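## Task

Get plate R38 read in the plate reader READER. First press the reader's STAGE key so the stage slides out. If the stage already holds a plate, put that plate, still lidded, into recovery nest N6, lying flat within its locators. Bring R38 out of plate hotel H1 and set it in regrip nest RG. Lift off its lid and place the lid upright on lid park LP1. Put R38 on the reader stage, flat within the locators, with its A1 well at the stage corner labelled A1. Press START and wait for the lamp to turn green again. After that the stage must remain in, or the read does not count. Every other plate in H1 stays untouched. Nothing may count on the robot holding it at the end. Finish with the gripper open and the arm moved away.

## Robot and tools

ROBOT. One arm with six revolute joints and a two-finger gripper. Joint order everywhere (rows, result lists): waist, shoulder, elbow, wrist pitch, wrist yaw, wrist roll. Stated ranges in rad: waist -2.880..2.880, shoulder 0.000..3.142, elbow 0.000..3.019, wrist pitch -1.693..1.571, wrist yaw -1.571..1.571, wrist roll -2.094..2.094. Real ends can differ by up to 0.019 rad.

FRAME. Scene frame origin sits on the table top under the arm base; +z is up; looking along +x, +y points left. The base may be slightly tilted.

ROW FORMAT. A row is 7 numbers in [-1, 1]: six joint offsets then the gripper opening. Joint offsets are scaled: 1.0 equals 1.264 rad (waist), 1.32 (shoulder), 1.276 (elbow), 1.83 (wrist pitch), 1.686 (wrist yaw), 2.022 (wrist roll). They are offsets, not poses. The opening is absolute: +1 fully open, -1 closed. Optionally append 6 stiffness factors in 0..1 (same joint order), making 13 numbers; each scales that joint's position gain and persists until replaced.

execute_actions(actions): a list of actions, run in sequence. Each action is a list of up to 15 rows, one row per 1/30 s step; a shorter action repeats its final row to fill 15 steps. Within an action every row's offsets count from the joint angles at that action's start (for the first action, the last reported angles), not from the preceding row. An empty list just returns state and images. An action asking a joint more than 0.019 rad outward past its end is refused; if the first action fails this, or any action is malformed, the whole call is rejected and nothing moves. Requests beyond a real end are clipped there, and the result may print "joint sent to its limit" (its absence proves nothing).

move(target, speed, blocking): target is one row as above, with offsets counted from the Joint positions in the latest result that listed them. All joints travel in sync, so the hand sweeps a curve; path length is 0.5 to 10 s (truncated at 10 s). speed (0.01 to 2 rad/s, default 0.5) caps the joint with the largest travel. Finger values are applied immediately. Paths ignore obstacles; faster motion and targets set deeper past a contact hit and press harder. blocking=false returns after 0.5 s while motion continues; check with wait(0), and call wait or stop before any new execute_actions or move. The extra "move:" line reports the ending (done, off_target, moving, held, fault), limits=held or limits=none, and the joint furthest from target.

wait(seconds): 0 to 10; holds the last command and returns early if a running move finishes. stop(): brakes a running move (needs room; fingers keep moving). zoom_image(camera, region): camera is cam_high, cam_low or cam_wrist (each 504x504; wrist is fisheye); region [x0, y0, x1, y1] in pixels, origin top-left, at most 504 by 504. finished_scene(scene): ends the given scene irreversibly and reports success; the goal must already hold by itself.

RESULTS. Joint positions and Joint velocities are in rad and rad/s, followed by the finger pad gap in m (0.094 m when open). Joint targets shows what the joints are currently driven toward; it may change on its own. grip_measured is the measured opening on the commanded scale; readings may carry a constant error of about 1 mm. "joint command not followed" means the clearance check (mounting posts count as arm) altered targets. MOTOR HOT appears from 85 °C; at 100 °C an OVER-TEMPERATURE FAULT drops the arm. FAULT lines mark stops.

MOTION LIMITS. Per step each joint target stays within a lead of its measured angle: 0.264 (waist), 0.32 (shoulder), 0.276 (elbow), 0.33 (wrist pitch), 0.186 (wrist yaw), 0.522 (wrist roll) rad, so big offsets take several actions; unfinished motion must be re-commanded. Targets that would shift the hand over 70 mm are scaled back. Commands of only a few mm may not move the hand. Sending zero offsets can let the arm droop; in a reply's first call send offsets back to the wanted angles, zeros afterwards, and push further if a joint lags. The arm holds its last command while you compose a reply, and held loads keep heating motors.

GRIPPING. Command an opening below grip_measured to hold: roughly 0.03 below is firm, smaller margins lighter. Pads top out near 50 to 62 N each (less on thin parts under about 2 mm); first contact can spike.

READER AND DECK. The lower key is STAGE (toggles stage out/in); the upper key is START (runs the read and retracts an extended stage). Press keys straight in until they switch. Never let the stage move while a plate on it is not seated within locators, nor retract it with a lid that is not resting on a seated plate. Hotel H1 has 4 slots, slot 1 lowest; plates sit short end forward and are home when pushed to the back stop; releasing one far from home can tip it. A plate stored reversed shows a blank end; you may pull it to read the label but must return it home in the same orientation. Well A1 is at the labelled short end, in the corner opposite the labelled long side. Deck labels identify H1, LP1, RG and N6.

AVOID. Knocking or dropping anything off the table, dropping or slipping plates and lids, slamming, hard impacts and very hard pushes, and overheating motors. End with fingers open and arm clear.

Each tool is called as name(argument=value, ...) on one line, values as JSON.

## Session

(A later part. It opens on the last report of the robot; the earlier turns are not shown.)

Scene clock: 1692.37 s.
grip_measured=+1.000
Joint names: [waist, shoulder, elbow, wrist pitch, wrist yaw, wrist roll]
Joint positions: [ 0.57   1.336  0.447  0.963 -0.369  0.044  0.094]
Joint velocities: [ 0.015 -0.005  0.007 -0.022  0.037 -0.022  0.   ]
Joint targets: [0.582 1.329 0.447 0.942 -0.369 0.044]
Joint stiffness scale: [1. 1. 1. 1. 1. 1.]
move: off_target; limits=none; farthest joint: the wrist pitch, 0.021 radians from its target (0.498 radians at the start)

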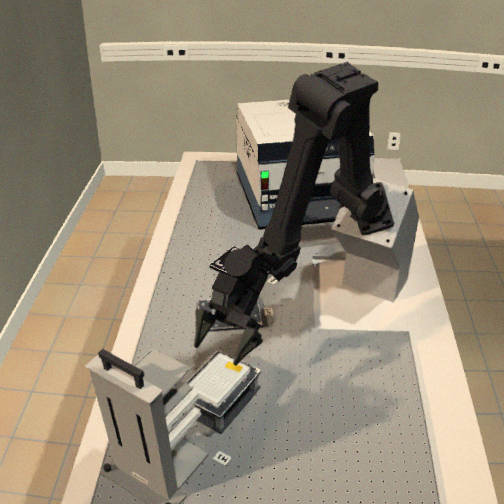

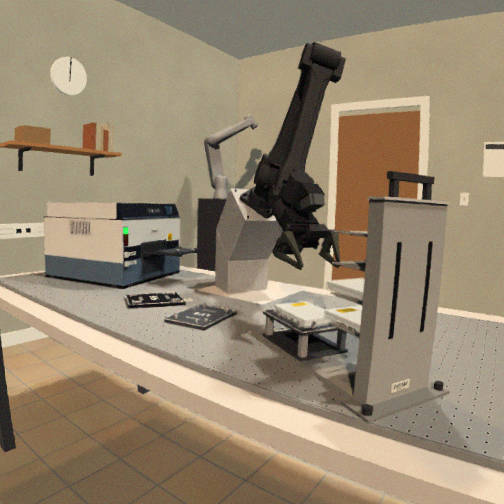

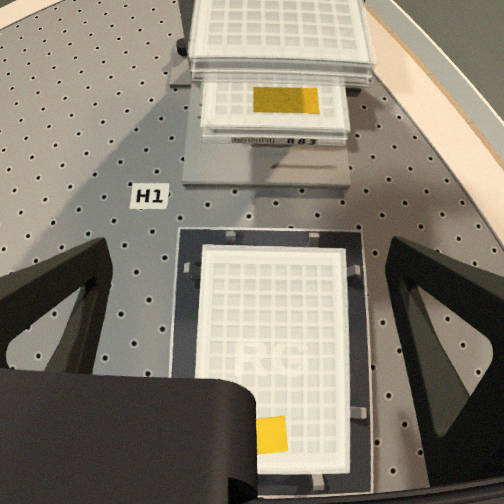

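move(target=[0.0428, 0.0311, 0.3947, -0.7993, 0.0902, -0.14, 1], speed=1.0)

Scene clock: 1697.97 s.
grip_measured=+1.000
Joint names: [waist, shoulder, elbow, wrist pitch, wrist yaw, wrist roll]
Joint positions: [ 0.613  1.347  0.927 -0.481 -0.222 -0.228  0.094]
Joint velocities: [-0.005  0.005  0.007  0.007 -0.11   0.037  0.   ]
Joint targets: [0.625 1.378 0.950 -0.499 -0.217 -0.239]
Joint stiffness scale: [1. 1. 1. 1. 1. 1.]
move: off_target; limits=none; farthest joint: the shoulder, 0.030 radians from its target (0.041 radians at the start)

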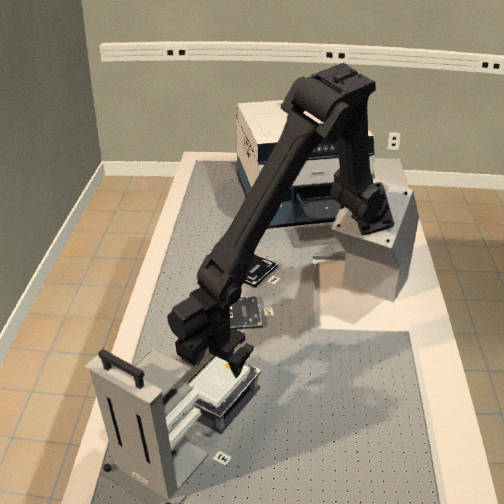

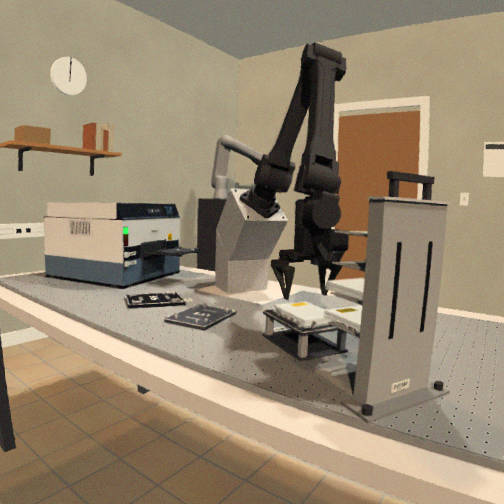

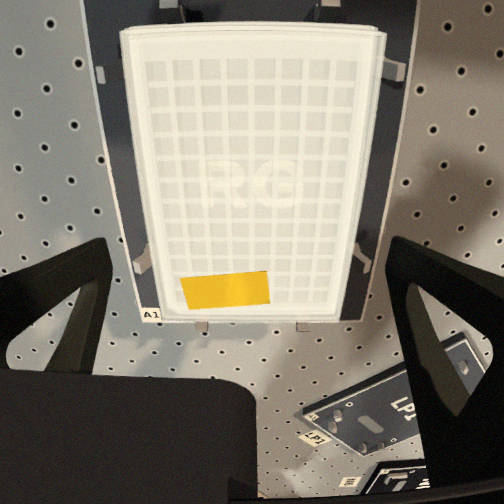

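Measure the lid's four top corners.

zoom_image(camera="cam_wrist", region=[100, 10, 170, 70])

zoom_image(camera="cam_wrist", region=[340, 10, 410, 70])

zoom_image(camera="cam_wrist", region=[130, 285, 200, 345])

zoom_image(camera="cam_wrist", region=[305, 285, 375, 345])

Region (100, 10, 170, 70) of cam_wrist's 504x504 image, scaled by 7.200, with more detail than that image has; it fills the top 432 rows of this view, and the rest is white.

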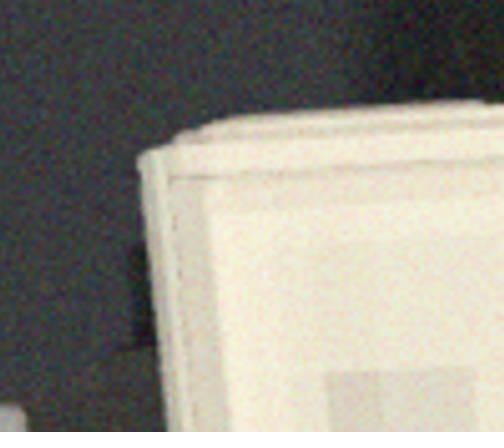

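Region (340, 10, 410, 70) of cam_wrist's 504x504 image, scaled by 7.200, with more detail than that image has; it fills the top 432 rows of this view, and the rest is white.

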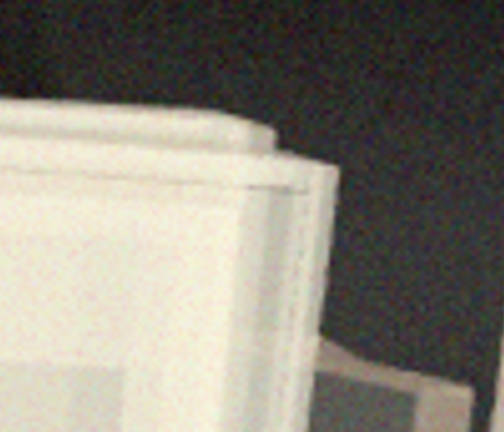

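Region (130, 285, 200, 345) of cam_wrist's 504x504 image, scaled by 7.200, with more detail than that image has; it fills the top 432 rows of this view, and the rest is white.

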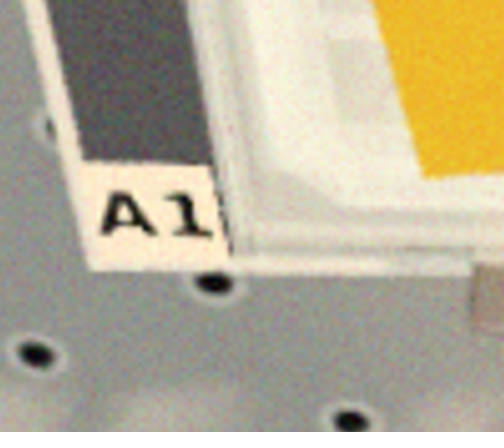

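Region (305, 285, 375, 345) of cam_wrist's 504x504 image, scaled by 7.200, with more detail than that image has; it fills the top 432 rows of this view, and the rest is white.

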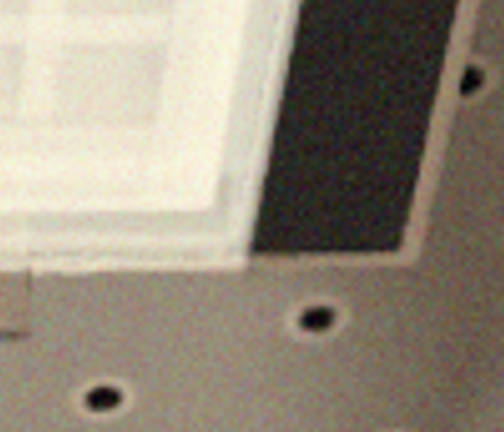

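execute_actions(actions=[[[0.01,0.0225,0.0189,0.005,0.0033,0.001,1],[0.0108,0.0268,0.0202,0.0176,0.0037,0.0066,1],[0.0119,0.0324,0.0219,0.0202,0.0043,0.0075,1],[0.0133,0.0395,0.024,0.0236,0.005,0.0087,1],[0.0146,0.0466,0.0261,0.0269,0.0058,0.0098,1],[0.0159,0.0537,0.0282,0.0303,0.0065,0.0109,1],[0.0173,0.0607,0.0303,0.0336,0.0072,0.0121,1],[0.0186,0.0678,0.0325,0.037,0.008,0.0132,1],[0.02,0.0749,0.0346,0.0403,0.0087,0.0144,1],[0.0212,0.0813,0.0365,0.0434,0.0094,0.0154,1],[0.0221,0.0862,0.038,0.0457,0.0099,0.0162,1],[0.0227,0.089,0.0388,0.047,0.0102,0.0167,1],[0.0229,0.0905,0.0393,0.0477,0.0103,0.0169,1]]])

wait(seconds=0.3)

Scene clock: 1736.93 s.
grip_measured=+1.000
Joint names: [waist, shoulder, elbow, wrist pitch, wrist yaw, wrist roll]
Joint positions: [ 0.63   1.445  0.953 -0.416 -0.209 -0.208  0.094]
Joint velocities: [-0.005  0.103  0.007 -0.012 -0.007 -0.007  0.   ]
Joint targets: [0.641 1.467 0.977 -0.394 -0.204 -0.194]
Joint stiffness scale: [1. 1. 1. 1. 1. 1.]

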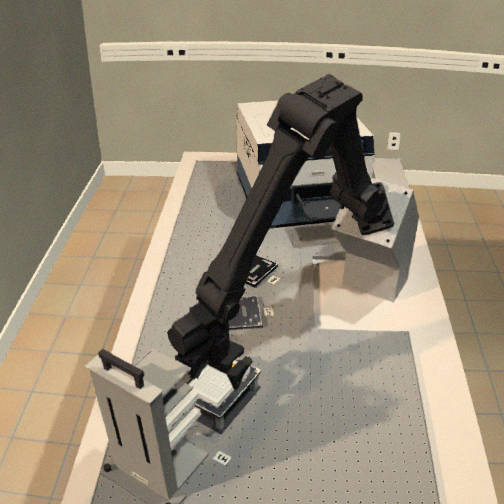

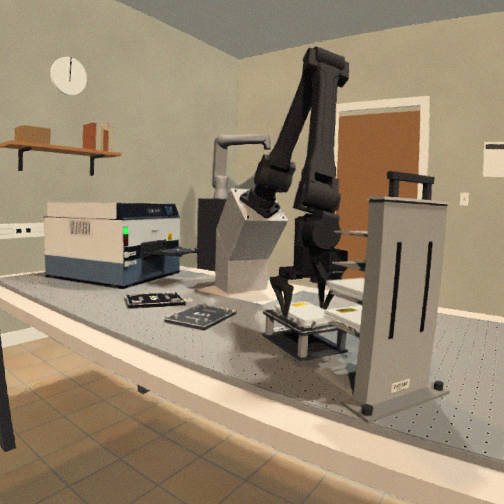

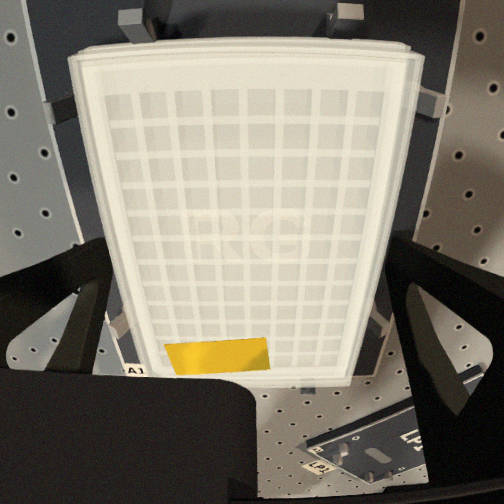

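Scene clock: 1737.23 s.
grip_measured=+1.000
Joint names: [waist, shoulder, elbow, wrist pitch, wrist yaw, wrist roll]
Joint positions: [ 0.631  1.448  0.954 -0.414 -0.209 -0.204  0.094]
Joint velocities: [-0.005 -0.005  0.002  0.002 -0.081 -0.022  0.   ]
Joint targets: [0.642 1.467 0.977 -0.394 -0.204 -0.194]
Joint stiffness scale: [1. 1. 1. 1. 1. 1.]
wait: 0.30 s; no rest

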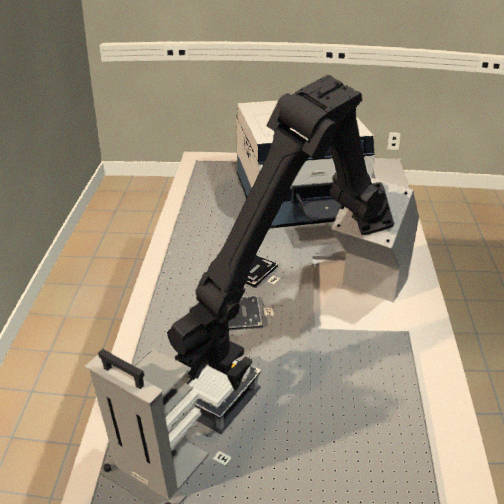

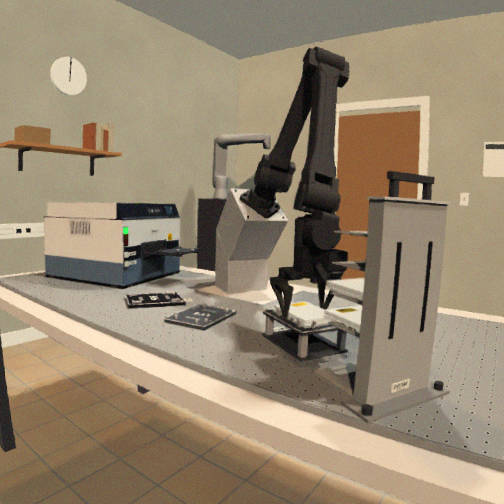

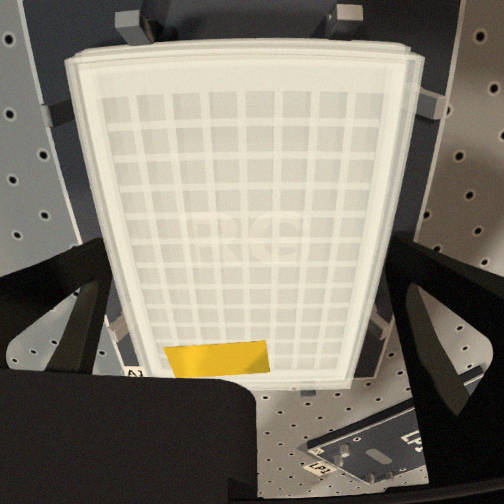

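execute_actions(actions=[])

Scene clock: 1767.83 s.
grip_measured=+1.000
Joint names: [waist, shoulder, elbow, wrist pitch, wrist yaw, wrist roll]
Joint positions: [ 0.631  1.448  0.954 -0.414 -0.209 -0.204  0.094]
Joint velocities: [-0.005 -0.024 -0.007  0.012 -0.007  0.037  0.   ]
Joint targets: [0.642 1.467 0.977 -0.394 -0.204 -0.194]
Joint stiffness scale: [1. 1. 1. 1. 1. 1.]

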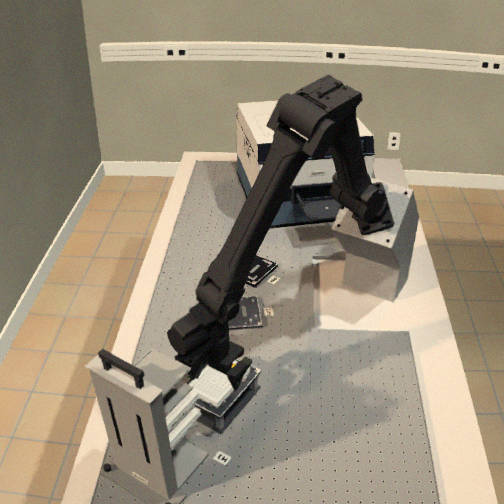

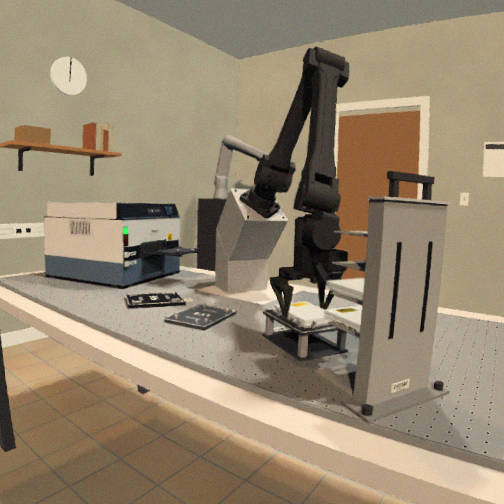

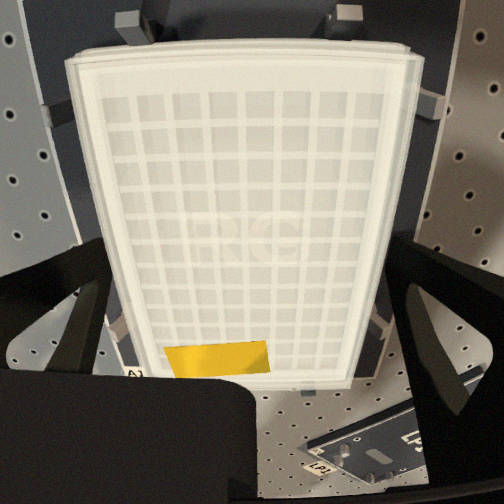

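execute_actions(actions=[[[0.0087,-0.005,0.018,-0.002,0.003,0.005,1],[0.0087,-0.010,0.018,-0.005,0.003,0.005,1],[0.0087,-0.014,0.018,-0.007,0.003,0.005,1],[0.0087,-0.017,0.018,-0.009,0.003,0.005,1],[0.0087,-0.019,0.018,-0.010,0.003,0.005,1],[0.0087,-0.021,0.018,-0.011,0.003,0.005,1],[0.0087,-0.022,0.018,-0.012,0.003,0.005,1],[0.0087,-0.023,0.018,-0.013,0.003,0.005,1],[0.0087,-0.024,0.018,-0.0135,0.003,0.005,1],[0.0087,-0.025,0.018,-0.014,0.003,0.005,1]]])

Scene clock: 1783.93 s.
grip_measured=+1.000
Joint names: [waist, shoulder, elbow, wrist pitch, wrist yaw, wrist roll]
Joint positions: [ 0.631  1.447  0.954 -0.421 -0.208 -0.204  0.094]
Joint velocities: [ 0.005 -0.015 -0.002 -0.017  0.066 -0.066  0.   ]
Joint targets: [0.642 1.416 0.977 -0.439 -0.204 -0.194]
Joint stiffness scale: [1. 1. 1. 1. 1. 1.]

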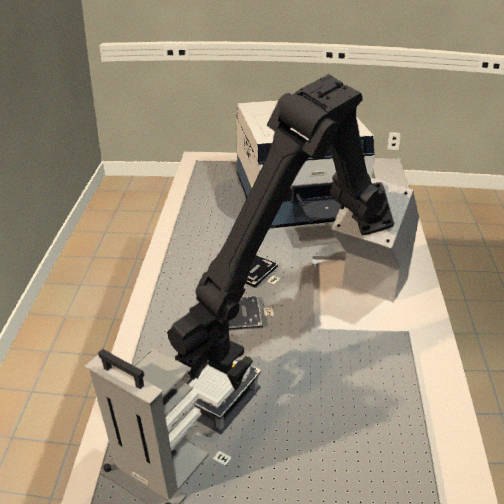

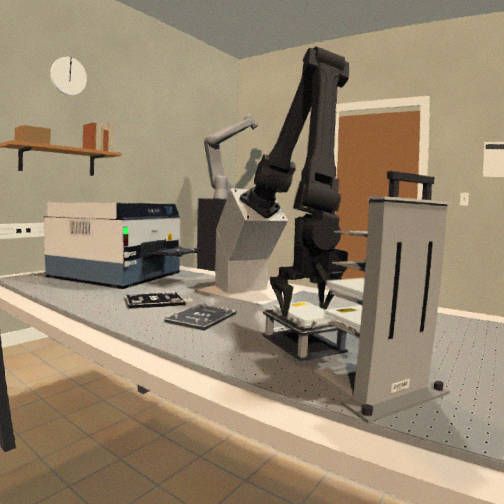

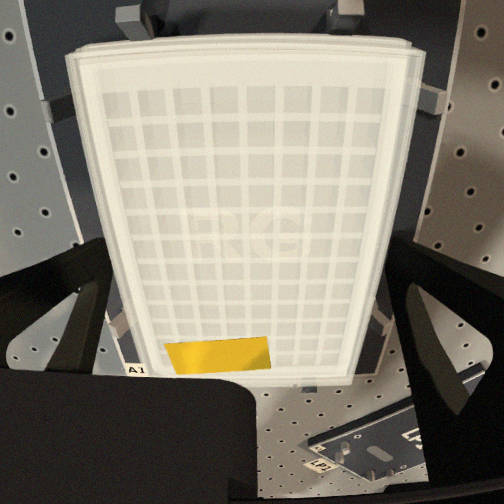

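execute_actions(actions=[[[0.0087,-0.0245,0.018,-0.0098,0.0025,0.005,1],[0.0087,-0.0255,0.018,-0.0098,0.0025,0.005,1],[0.0087,-0.0265,0.018,-0.0098,0.0025,0.005,1],[0.0087,-0.0275,0.018,-0.0098,0.0025,0.005,1],[0.0087,-0.0285,0.018,-0.0098,0.0025,0.005,1],[0.0087,-0.0292,0.018,-0.0098,0.0025,0.005,1]]])

Scene clock: 1788.07 s.
grip_measured=+1.000
Joint names: [waist, shoulder, elbow, wrist pitch, wrist yaw, wrist roll]
Joint positions: [ 0.631  1.438  0.954 -0.421 -0.208 -0.204  0.094]
Joint velocities: [-0.005 -0.005  0.002 -0.002 -0.022  0.007  0.   ]
Joint targets: [0.642 1.409 0.977 -0.439 -0.204 -0.194]
Joint stiffness scale: [1. 1. 1. 1. 1. 1.]

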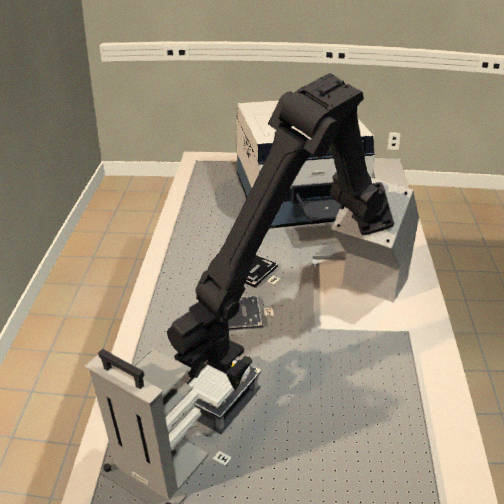

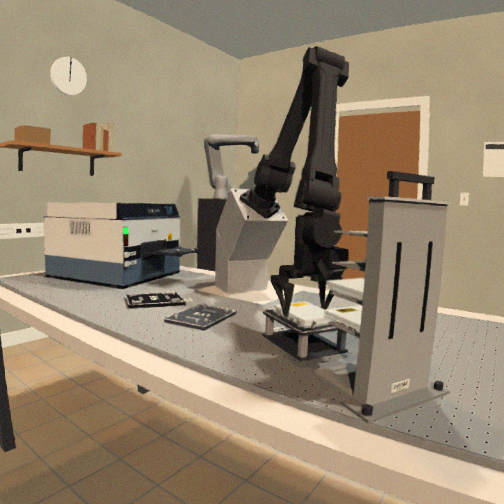

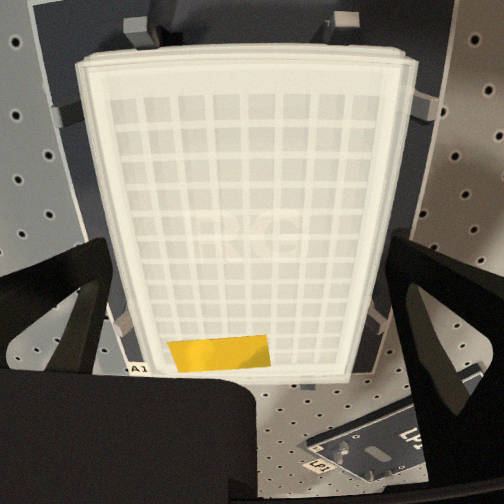

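zoom_image(camera="cam_wrist", region=[60, 30, 140, 110])

zoom_image(camera="cam_wrist", region=[360, 30, 440, 110])

zoom_image(camera="cam_wrist", region=[80, 210, 160, 290])

zoom_image(camera="cam_wrist", region=[340, 210, 420, 290])

Region (60, 30, 140, 110) of cam_wrist's 504x504 image, scaled by 6.300, with more detail than that image has.

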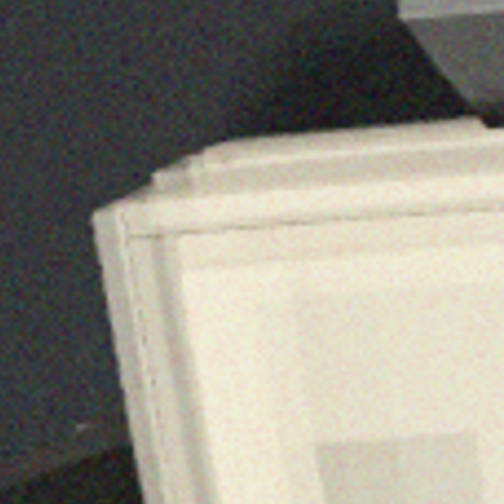

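Region (360, 30, 440, 110) of cam_wrist's 504x504 image, scaled by 6.300, with more detail than that image has.

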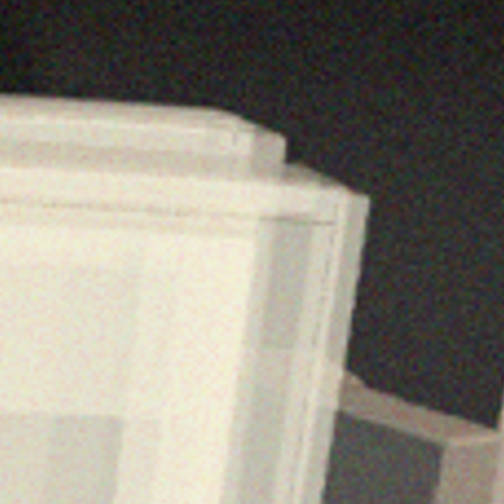

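Region (80, 210, 160, 290) of cam_wrist's 504x504 image, scaled by 6.300, with more detail than that image has.

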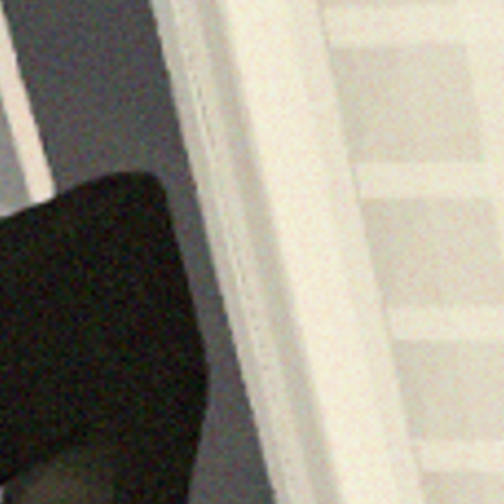

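Region (340, 210, 420, 290) of cam_wrist's 504x504 image, scaled by 6.300, with more detail than that image has.

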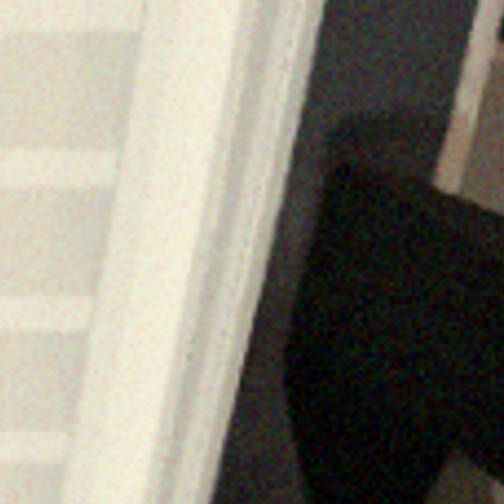

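execute_actions(actions=[[[0.0087,-0.022,0.018,-0.0098,0.0025,0.005,0.95],[0.0087,-0.022,0.018,-0.0098,0.0025,0.005,0.92],[0.0087,-0.022,0.018,-0.0098,0.0025,0.005,0.89],[0.0087,-0.022,0.018,-0.0098,0.0025,0.005,0.86],[0.0087,-0.022,0.018,-0.0098,0.0025,0.005,0.84],[0.0087,-0.022,0.018,-0.0098,0.0025,0.005,0.825],[0.0087,-0.022,0.018,-0.0098,0.0025,0.005,0.81],[0.0087,-0.022,0.018,-0.0098,0.0025,0.005,0.80],[0.0087,-0.022,0.018,-0.0098,0.0025,0.005,0.79],[0.0087,-0.022,0.018,-0.0098,0.0025,0.005,0.78],[0.0087,-0.022,0.018,-0.0098,0.0025,0.005,0.77],[0.0087,-0.022,0.018,-0.0098,0.0025,0.005,0.76]]])

Scene clock: 1811.27 s.
grip_measured=+0.782
Joint names: [waist, shoulder, elbow, wrist pitch, wrist yaw, wrist roll]
Joint positions: [ 0.631  1.438  0.954 -0.421 -0.208 -0.204  0.084]
Joint velocities: [-0.005  0.005 -0.017 -0.012 -0.007 -0.037 -0.   ]
Joint targets: [0.642 1.409 0.977 -0.439 -0.204 -0.194]
Joint stiffness scale: [1. 1. 1. 1. 1. 1.]

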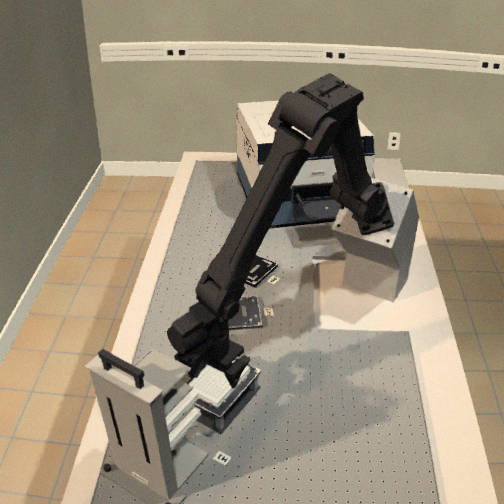

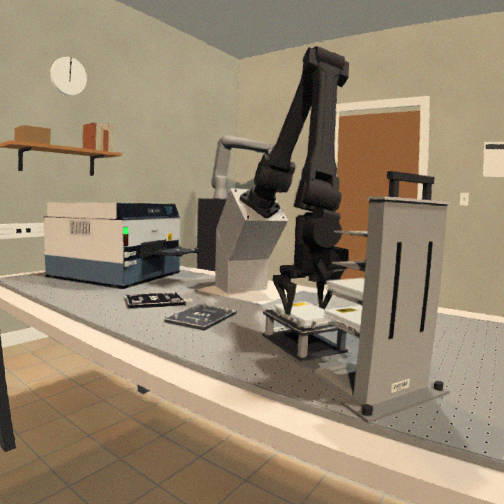

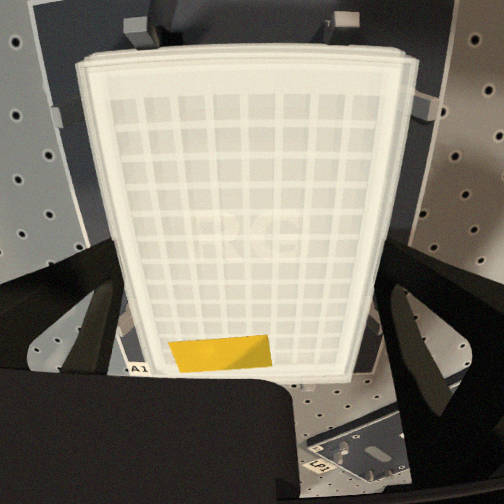

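execute_actions(actions=[[[-0.002,-0.022,0.010,-0.0098,0.0,0.0,0.755],[-0.0095,-0.0234,0.002,-0.0105,-0.003,-0.0054,0.753],[-0.0103,-0.0262,-0.0013,-0.0118,-0.0034,-0.0061,0.752],[-0.0111,-0.0305,-0.0025,-0.0138,-0.0039,-0.0068,0.752],[-0.0122,-0.0362,-0.0042,-0.0165,-0.0045,-0.0077,0.752],[-0.0135,-0.0432,-0.0064,-0.0199,-0.0052,-0.0089,0.752],[-0.015,-0.051,-0.0087,-0.0235,-0.006,-0.0101,0.752],[-0.0166,-0.0595,-0.0112,-0.0276,-0.0069,-0.0115,0.752],[-0.0182,-0.068,-0.0138,-0.0316,-0.0078,-0.0129,0.752],[-0.0197,-0.0758,-0.0161,-0.0353,-0.0086,-0.0141,0.752],[-0.021,-0.0829,-0.0182,-0.0386,-0.0094,-0.0153,0.752],[-0.022,-0.0878,-0.0197,-0.041,-0.0099,-0.0161,0.752],[-0.0226,-0.0914,-0.0208,-0.0426,-0.0103,-0.0167,0.752],[-0.0229,-0.0928,-0.0212,-0.0433,-0.0104,-0.0169,0.752]]])

Scene clock: 1872.47 s.
grip_measured=+0.782
Joint names: [waist, shoulder, elbow, wrist pitch, wrist yaw, wrist roll]
Joint positions: [ 0.614  1.342  0.93  -0.479 -0.221 -0.223  0.084]
Joint velocities: [-0.044 -0.23   0.002 -0.051 -0.007 -0.066 -0.   ]
Joint targets: [0.602 1.315 0.927 -0.500 -0.226 -0.238]
Joint stiffness scale: [1. 1. 1. 1. 1. 1.]

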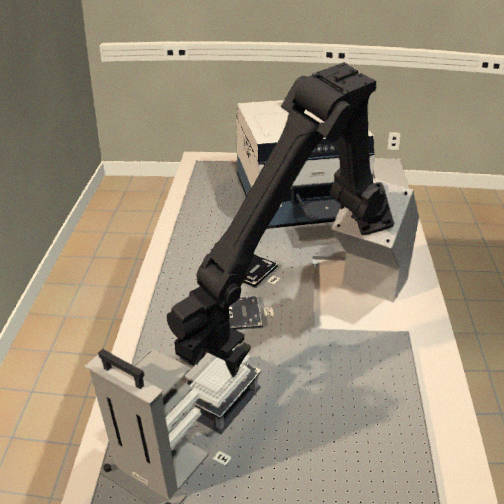

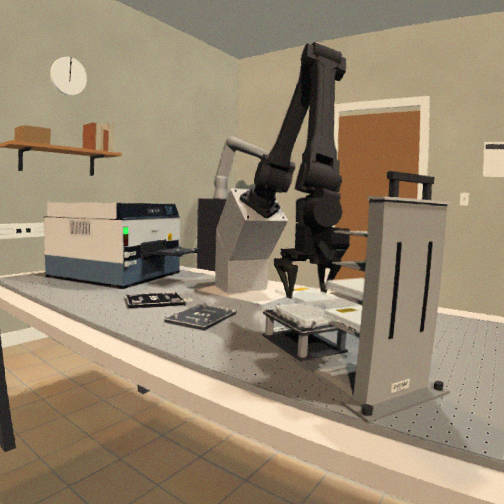

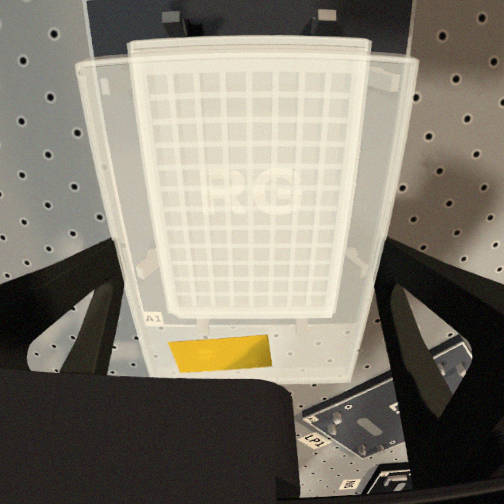

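execute_actions(actions=[[[-0.0104,-0.018,-0.0029,-0.005,-0.0034,-0.003,0.752],[-0.0129,-0.016,-0.0054,0.004,-0.0046,0.003,0.752],[-0.0171,-0.014,-0.0095,0.013,-0.0065,0.0082,0.752],[-0.0227,-0.012,-0.015,0.016,-0.0091,0.0102,0.752],[-0.0297,-0.010,-0.0218,0.0187,-0.0123,0.0128,0.752],[-0.038,-0.008,-0.0298,0.0219,-0.0161,0.0159,0.752],[-0.0475,-0.006,-0.0388,0.0256,-0.0205,0.0194,0.752],[-0.0581,-0.004,-0.0486,0.0297,-0.0253,0.0234,0.752],[-0.0697,-0.002,-0.0592,0.0343,-0.0305,0.0278,0.752],[-0.0822,0.0,-0.0704,0.0393,-0.0362,0.0325,0.752],[-0.0954,0.002,-0.0819,0.0447,-0.0421,0.0376,0.752],[-0.1093,0.004,-0.0938,0.0505,-0.0483,0.043,0.752],[-0.1238,0.006,-0.1058,0.0566,-0.0548,0.0486,0.752],[-0.1388,0.008,-0.1178,0.0631,-0.0614,0.0545,0.752],[-0.1541,0.010,-0.1297,0.0699,-0.0681,0.0606,0.752]],[[-0.0554,0.0153,-0.0376,0.0314,-0.0231,0.0237,0.752],[-0.0713,0.0169,-0.049,0.0389,-0.03,0.0302,0.752],[-0.0872,0.0199,-0.0599,0.0467,-0.0368,0.0367,0.752],[-0.1032,0.0243,-0.0703,0.0547,-0.0435,0.0434,0.752],[-0.1191,0.0302,-0.0802,0.0631,-0.0502,0.0501,0.752],[-0.1349,0.0375,-0.0894,0.0717,-0.0568,0.0569,0.752],[-0.1505,0.0462,-0.098,0.0805,-0.0632,0.0637,0.752],[-0.1658,0.0563,-0.1058,0.0896,-0.0695,0.0704,0.752],[-0.1808,0.0677,-0.1129,0.0988,-0.0755,0.0771,0.752],[-0.1953,0.0803,-0.1192,0.1082,-0.0814,0.0836,0.752],[-0.2094,0.094,-0.1248,0.1177,-0.0869,0.0901,0.752],[-0.223,0.1087,-0.1297,0.1273,-0.0923,0.0964,0.752],[-0.2361,0.1241,-0.1338,0.1369,-0.0973,0.1025,0.752],[-0.2485,0.14,-0.1373,0.1464,-0.1021,0.1084,0.752],[-0.2602,0.1564,-0.1402,0.1558,-0.1065,0.1141,0.752]],[[-0.0447,0.0637,-0.0106,0.0391,-0.0163,0.0223,0.752],[-0.055,0.0801,-0.0124,0.048,-0.0201,0.0274,0.752],[-0.0645,0.0961,-0.0136,0.0565,-0.0236,0.0321,0.752],[-0.0732,0.1114,-0.0145,0.0645,-0.0268,0.0365,0.752],[-0.081,0.1259,-0.0152,0.072,-0.0296,0.0405,0.752],[-0.0879,0.1392,-0.0152,0.0788,-0.032,0.044,0.752],[-0.0939,0.1512,-0.0152,0.0848,-0.0341,0.0471,0.752],[-0.0989,0.1614,-0.0152,0.0899,-0.0359,0.0497,0.752],[-0.1028,0.169,-0.0152,0.094,-0.0373,0.0518,0.752],[-0.1057,0.1745,-0.0152,0.0971,-0.0383,0.0533,0.752],[-0.1075,0.1778,-0.0152,0.099,-0.0389,0.0542,0.752],[-0.1081,0.179,-0.0152,0.0996,-0.0391,0.0545,0.752]]])

Scene clock: 1978.17 s.
grip_measured=+0.782
Joint names: [waist, shoulder, elbow, wrist pitch, wrist yaw, wrist roll]
Joint positions: [ 0.044  1.696  0.609 -0.003 -0.552  0.109  0.084]
Joint velocities: [-0.024 -0.015  0.017  0.022 -0.007  0.051 -0.002]
Joint targets: [0.034 1.709 0.607 0.022 -0.558 0.127]
Joint stiffness scale: [1. 1. 1. 1. 1. 1.]

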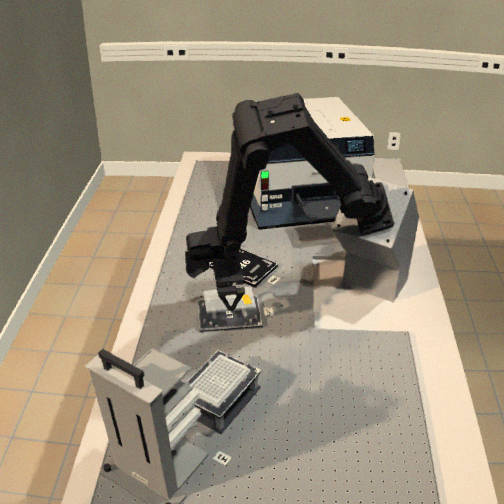

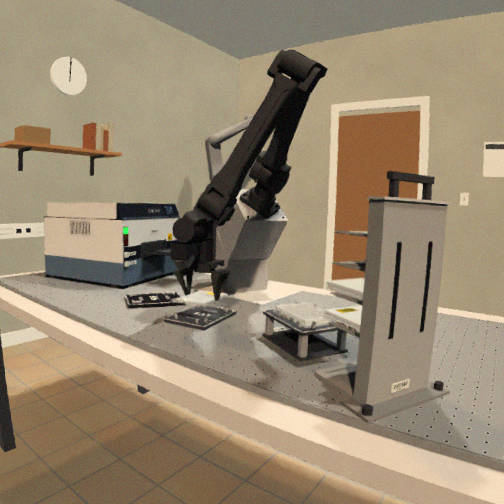

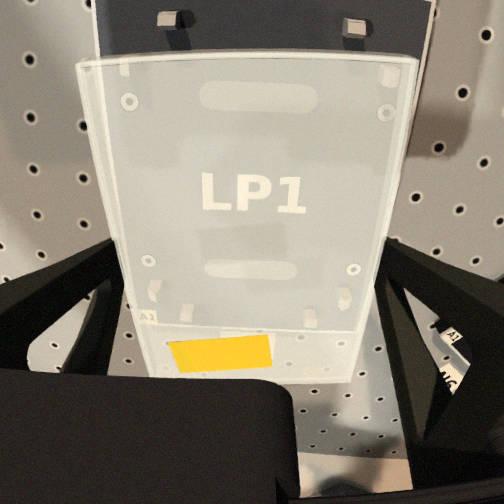

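execute_actions(actions=[[[0.002,0.011,0.008,0.0135,0.0,0.012,0.752],[0.010,0.014,0.017,0.0145,0.004,0.016,0.752],[0.0125,0.018,0.0195,0.016,0.006,0.020,0.752],[0.0155,0.0225,0.0212,0.018,0.008,0.024,0.752],[0.019,0.0275,0.0232,0.0205,0.0105,0.028,0.752],[0.023,0.033,0.0255,0.0235,0.013,0.032,0.752],[0.027,0.039,0.0278,0.0265,0.0158,0.0355,0.752],[0.0305,0.044,0.0298,0.029,0.0182,0.038,0.752],[0.0335,0.0485,0.0315,0.0315,0.0203,0.040,0.752],[0.0357,0.052,0.0327,0.0332,0.0218,0.0412,0.752],[0.0368,0.054,0.0333,0.0341,0.0226,0.0415,0.752],[0.0372,0.0545,0.0335,0.0344,0.0228,0.0415,0.752]]])

Scene clock: 2005.00 s.
grip_measured=+0.782
Joint names: [waist, shoulder, elbow, wrist pitch, wrist yaw, wrist roll]
Joint positions: [ 0.081  1.748  0.649  0.04  -0.519  0.175  0.084]
Joint velocities: [ 0.005  0.034 -0.002 -0.007  0.022 -0.037 -0.   ]
Joint targets: [0.092 1.768 0.651 0.060 -0.514 0.192]
Joint stiffness scale: [1. 1. 1. 1. 1. 1.]

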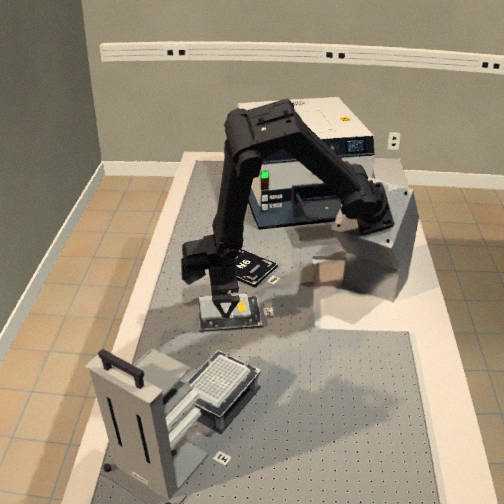

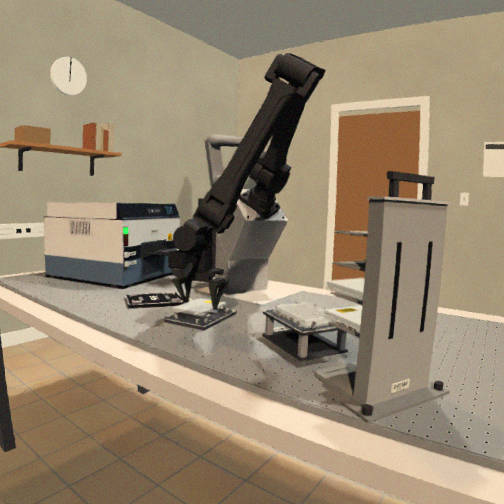

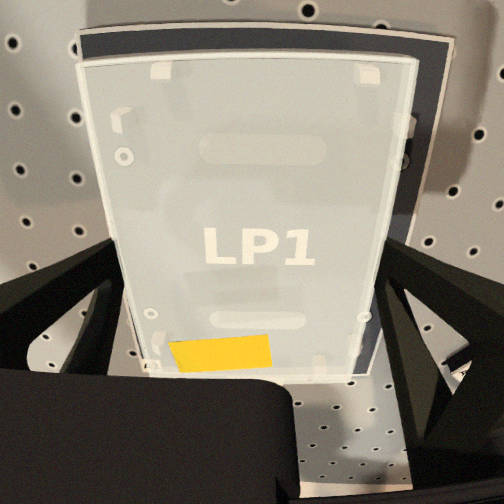

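execute_actions(actions=[[[0.0087,0.015,-0.003,0.011,0.003,0.010,0.752],[0.0087,0.015,-0.006,0.011,0.003,0.011,0.752],[0.0087,0.015,-0.009,0.011,0.003,0.012,0.752],[0.0087,0.015,-0.012,0.011,0.003,0.013,0.752],[0.0087,0.015,-0.0145,0.011,0.003,0.013,0.752],[0.0087,0.015,-0.0165,0.011,0.003,0.013,0.752],[0.0087,0.015,-0.0175,0.011,0.003,0.013,0.752]]])

Scene clock: 2010.10 s.
grip_measured=+0.782
Joint names: [waist, shoulder, elbow, wrist pitch, wrist yaw, wrist roll]
Joint positions: [ 0.081  1.749  0.63   0.041 -0.518  0.191  0.084]
Joint velocities: [-0.015 -0.005 -0.022  0.002 -0.007 -0.051 -0.   ]
Joint targets: [0.092 1.767 0.627 0.060 -0.514 0.202]
Joint stiffness scale: [1. 1. 1. 1. 1. 1.]

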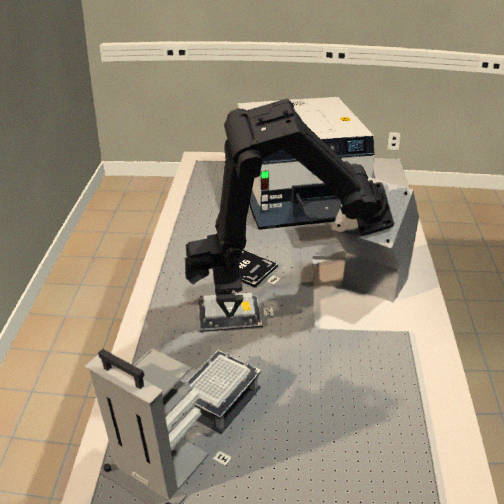

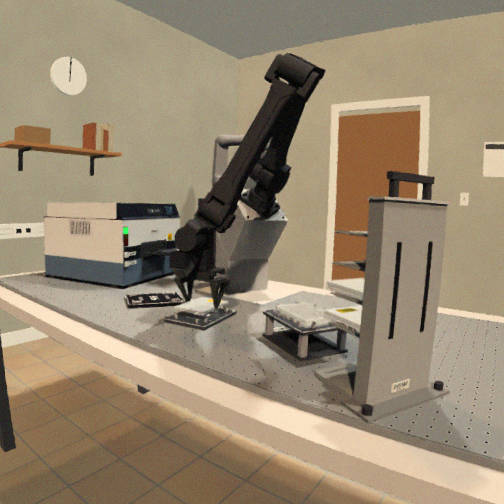

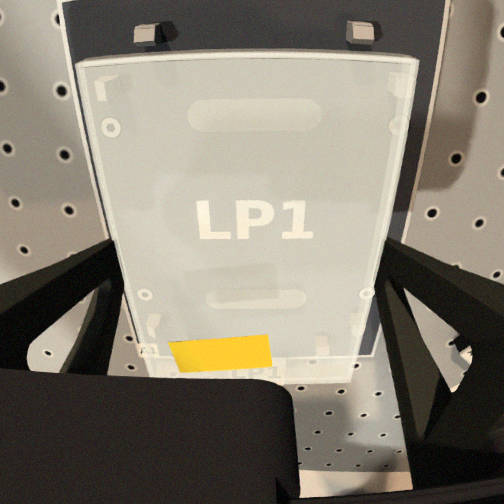

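zoom_image(camera="cam_wrist", region=[60, 0, 200, 140])

zoom_image(camera="cam_wrist", region=[320, 0, 460, 140])

zoom_image(camera="cam_wrist", region=[110, 270, 220, 380])

zoom_image(camera="cam_wrist", region=[290, 270, 400, 380])

Region (60, 0, 200, 140) of cam_wrist's 504x504 image, scaled by 3.600, with more detail than that image has.

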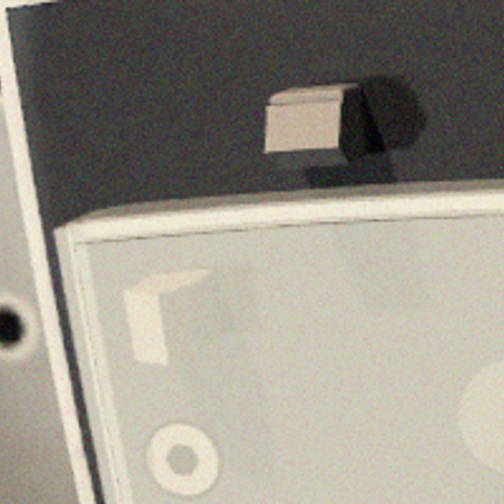

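Region (320, 0, 460, 140) of cam_wrist's 504x504 image, scaled by 3.600, with more detail than that image has.

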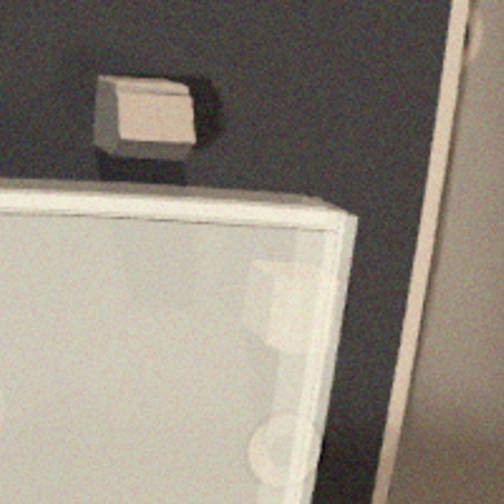

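Region (110, 270, 220, 380) of cam_wrist's 504x504 image, scaled by 4.582, with more detail than that image has.

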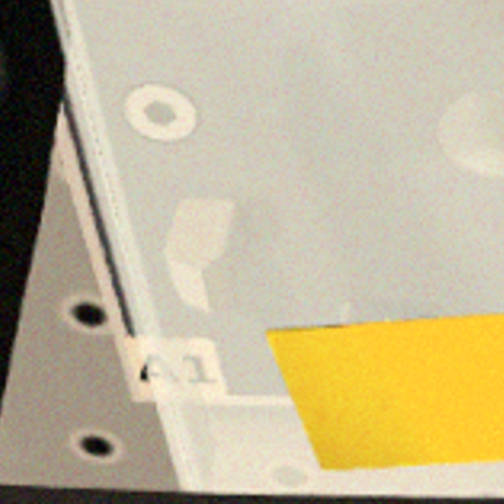

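Region (290, 270, 400, 380) of cam_wrist's 504x504 image, scaled by 4.582, with more detail than that image has.

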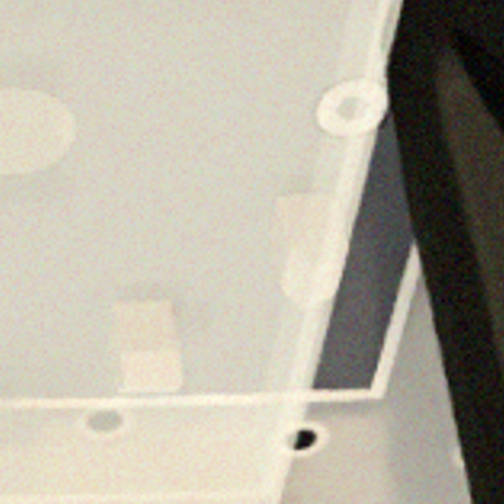

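zoom_image(camera="cam_wrist", region=[0, 70, 130, 270])

zoom_image(camera="cam_wrist", region=[374, 70, 504, 280])

Region (0, 70, 130, 270) of cam_wrist's 504x504 image, scaled by 2.520, with more detail than that image has; it fills the left 328 columns of this view, and the rest is white.

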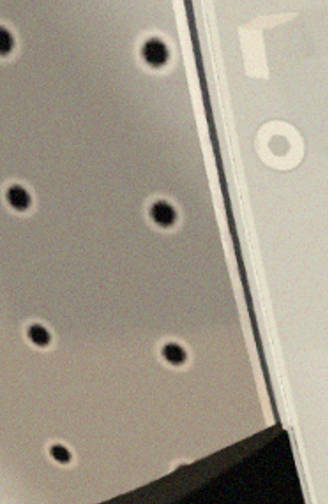

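Region (374, 70, 504, 280) of cam_wrist's 504x504 image, scaled by 2.400, with more detail than that image has; it fills the left 312 columns of this view, and the rest is white.

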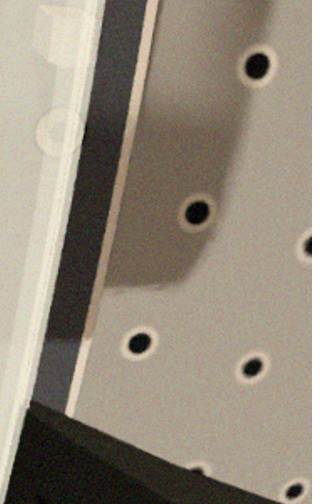

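execute_actions(actions=[[[0.009,0.0145,0.0005,0.0108,0.003,0.006,0.752],[0.0095,0.016,0.0025,0.0117,0.0037,0.0066,0.752],[0.0103,0.0185,0.0033,0.013,0.0045,0.0073,0.752],[0.0114,0.0217,0.0043,0.0148,0.0054,0.008,0.752],[0.0127,0.0253,0.0055,0.0167,0.0063,0.0087,0.752],[0.0141,0.0291,0.0067,0.0188,0.0073,0.0093,0.752],[0.0155,0.0329,0.0079,0.0209,0.0082,0.0098,0.752],[0.0168,0.0365,0.009,0.0228,0.009,0.0102,0.752],[0.0179,0.0396,0.010,0.0245,0.0096,0.0105,0.752],[0.0188,0.042,0.0107,0.0258,0.010,0.0106,0.752],[0.0193,0.0433,0.0111,0.0265,0.0103,0.0106,0.752],[0.0194,0.0437,0.0112,0.0267,0.0103,0.0106,0.752]]])

Scene clock: 2078.13 s.
grip_measured=+0.782
Joint names: [waist, shoulder, elbow, wrist pitch, wrist yaw, wrist roll]
Joint positions: [ 0.092  1.785  0.64   0.069 -0.505  0.201  0.084]
Joint velocities: [-0.005  0.015 -0.017 -0.017  0.037  0.051  0.001]
Joint targets: [0.106 1.806 0.644 0.090 -0.501 0.212]
Joint stiffness scale: [1. 1. 1. 1. 1. 1.]

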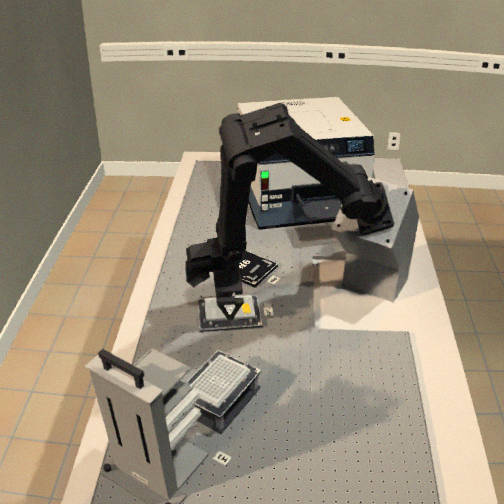

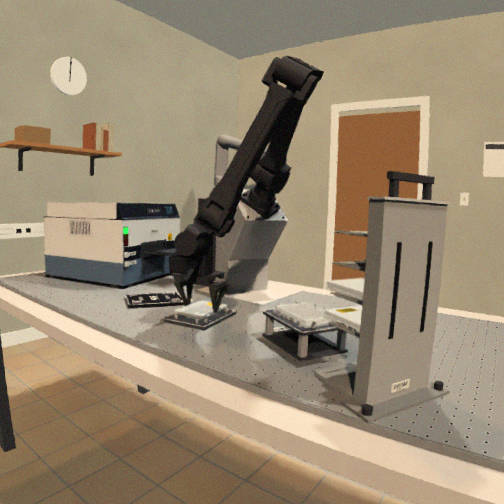

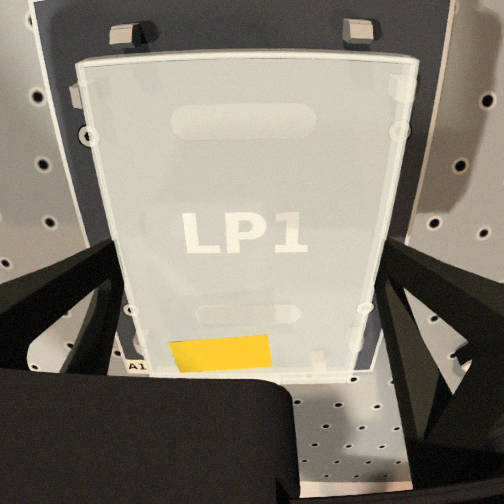

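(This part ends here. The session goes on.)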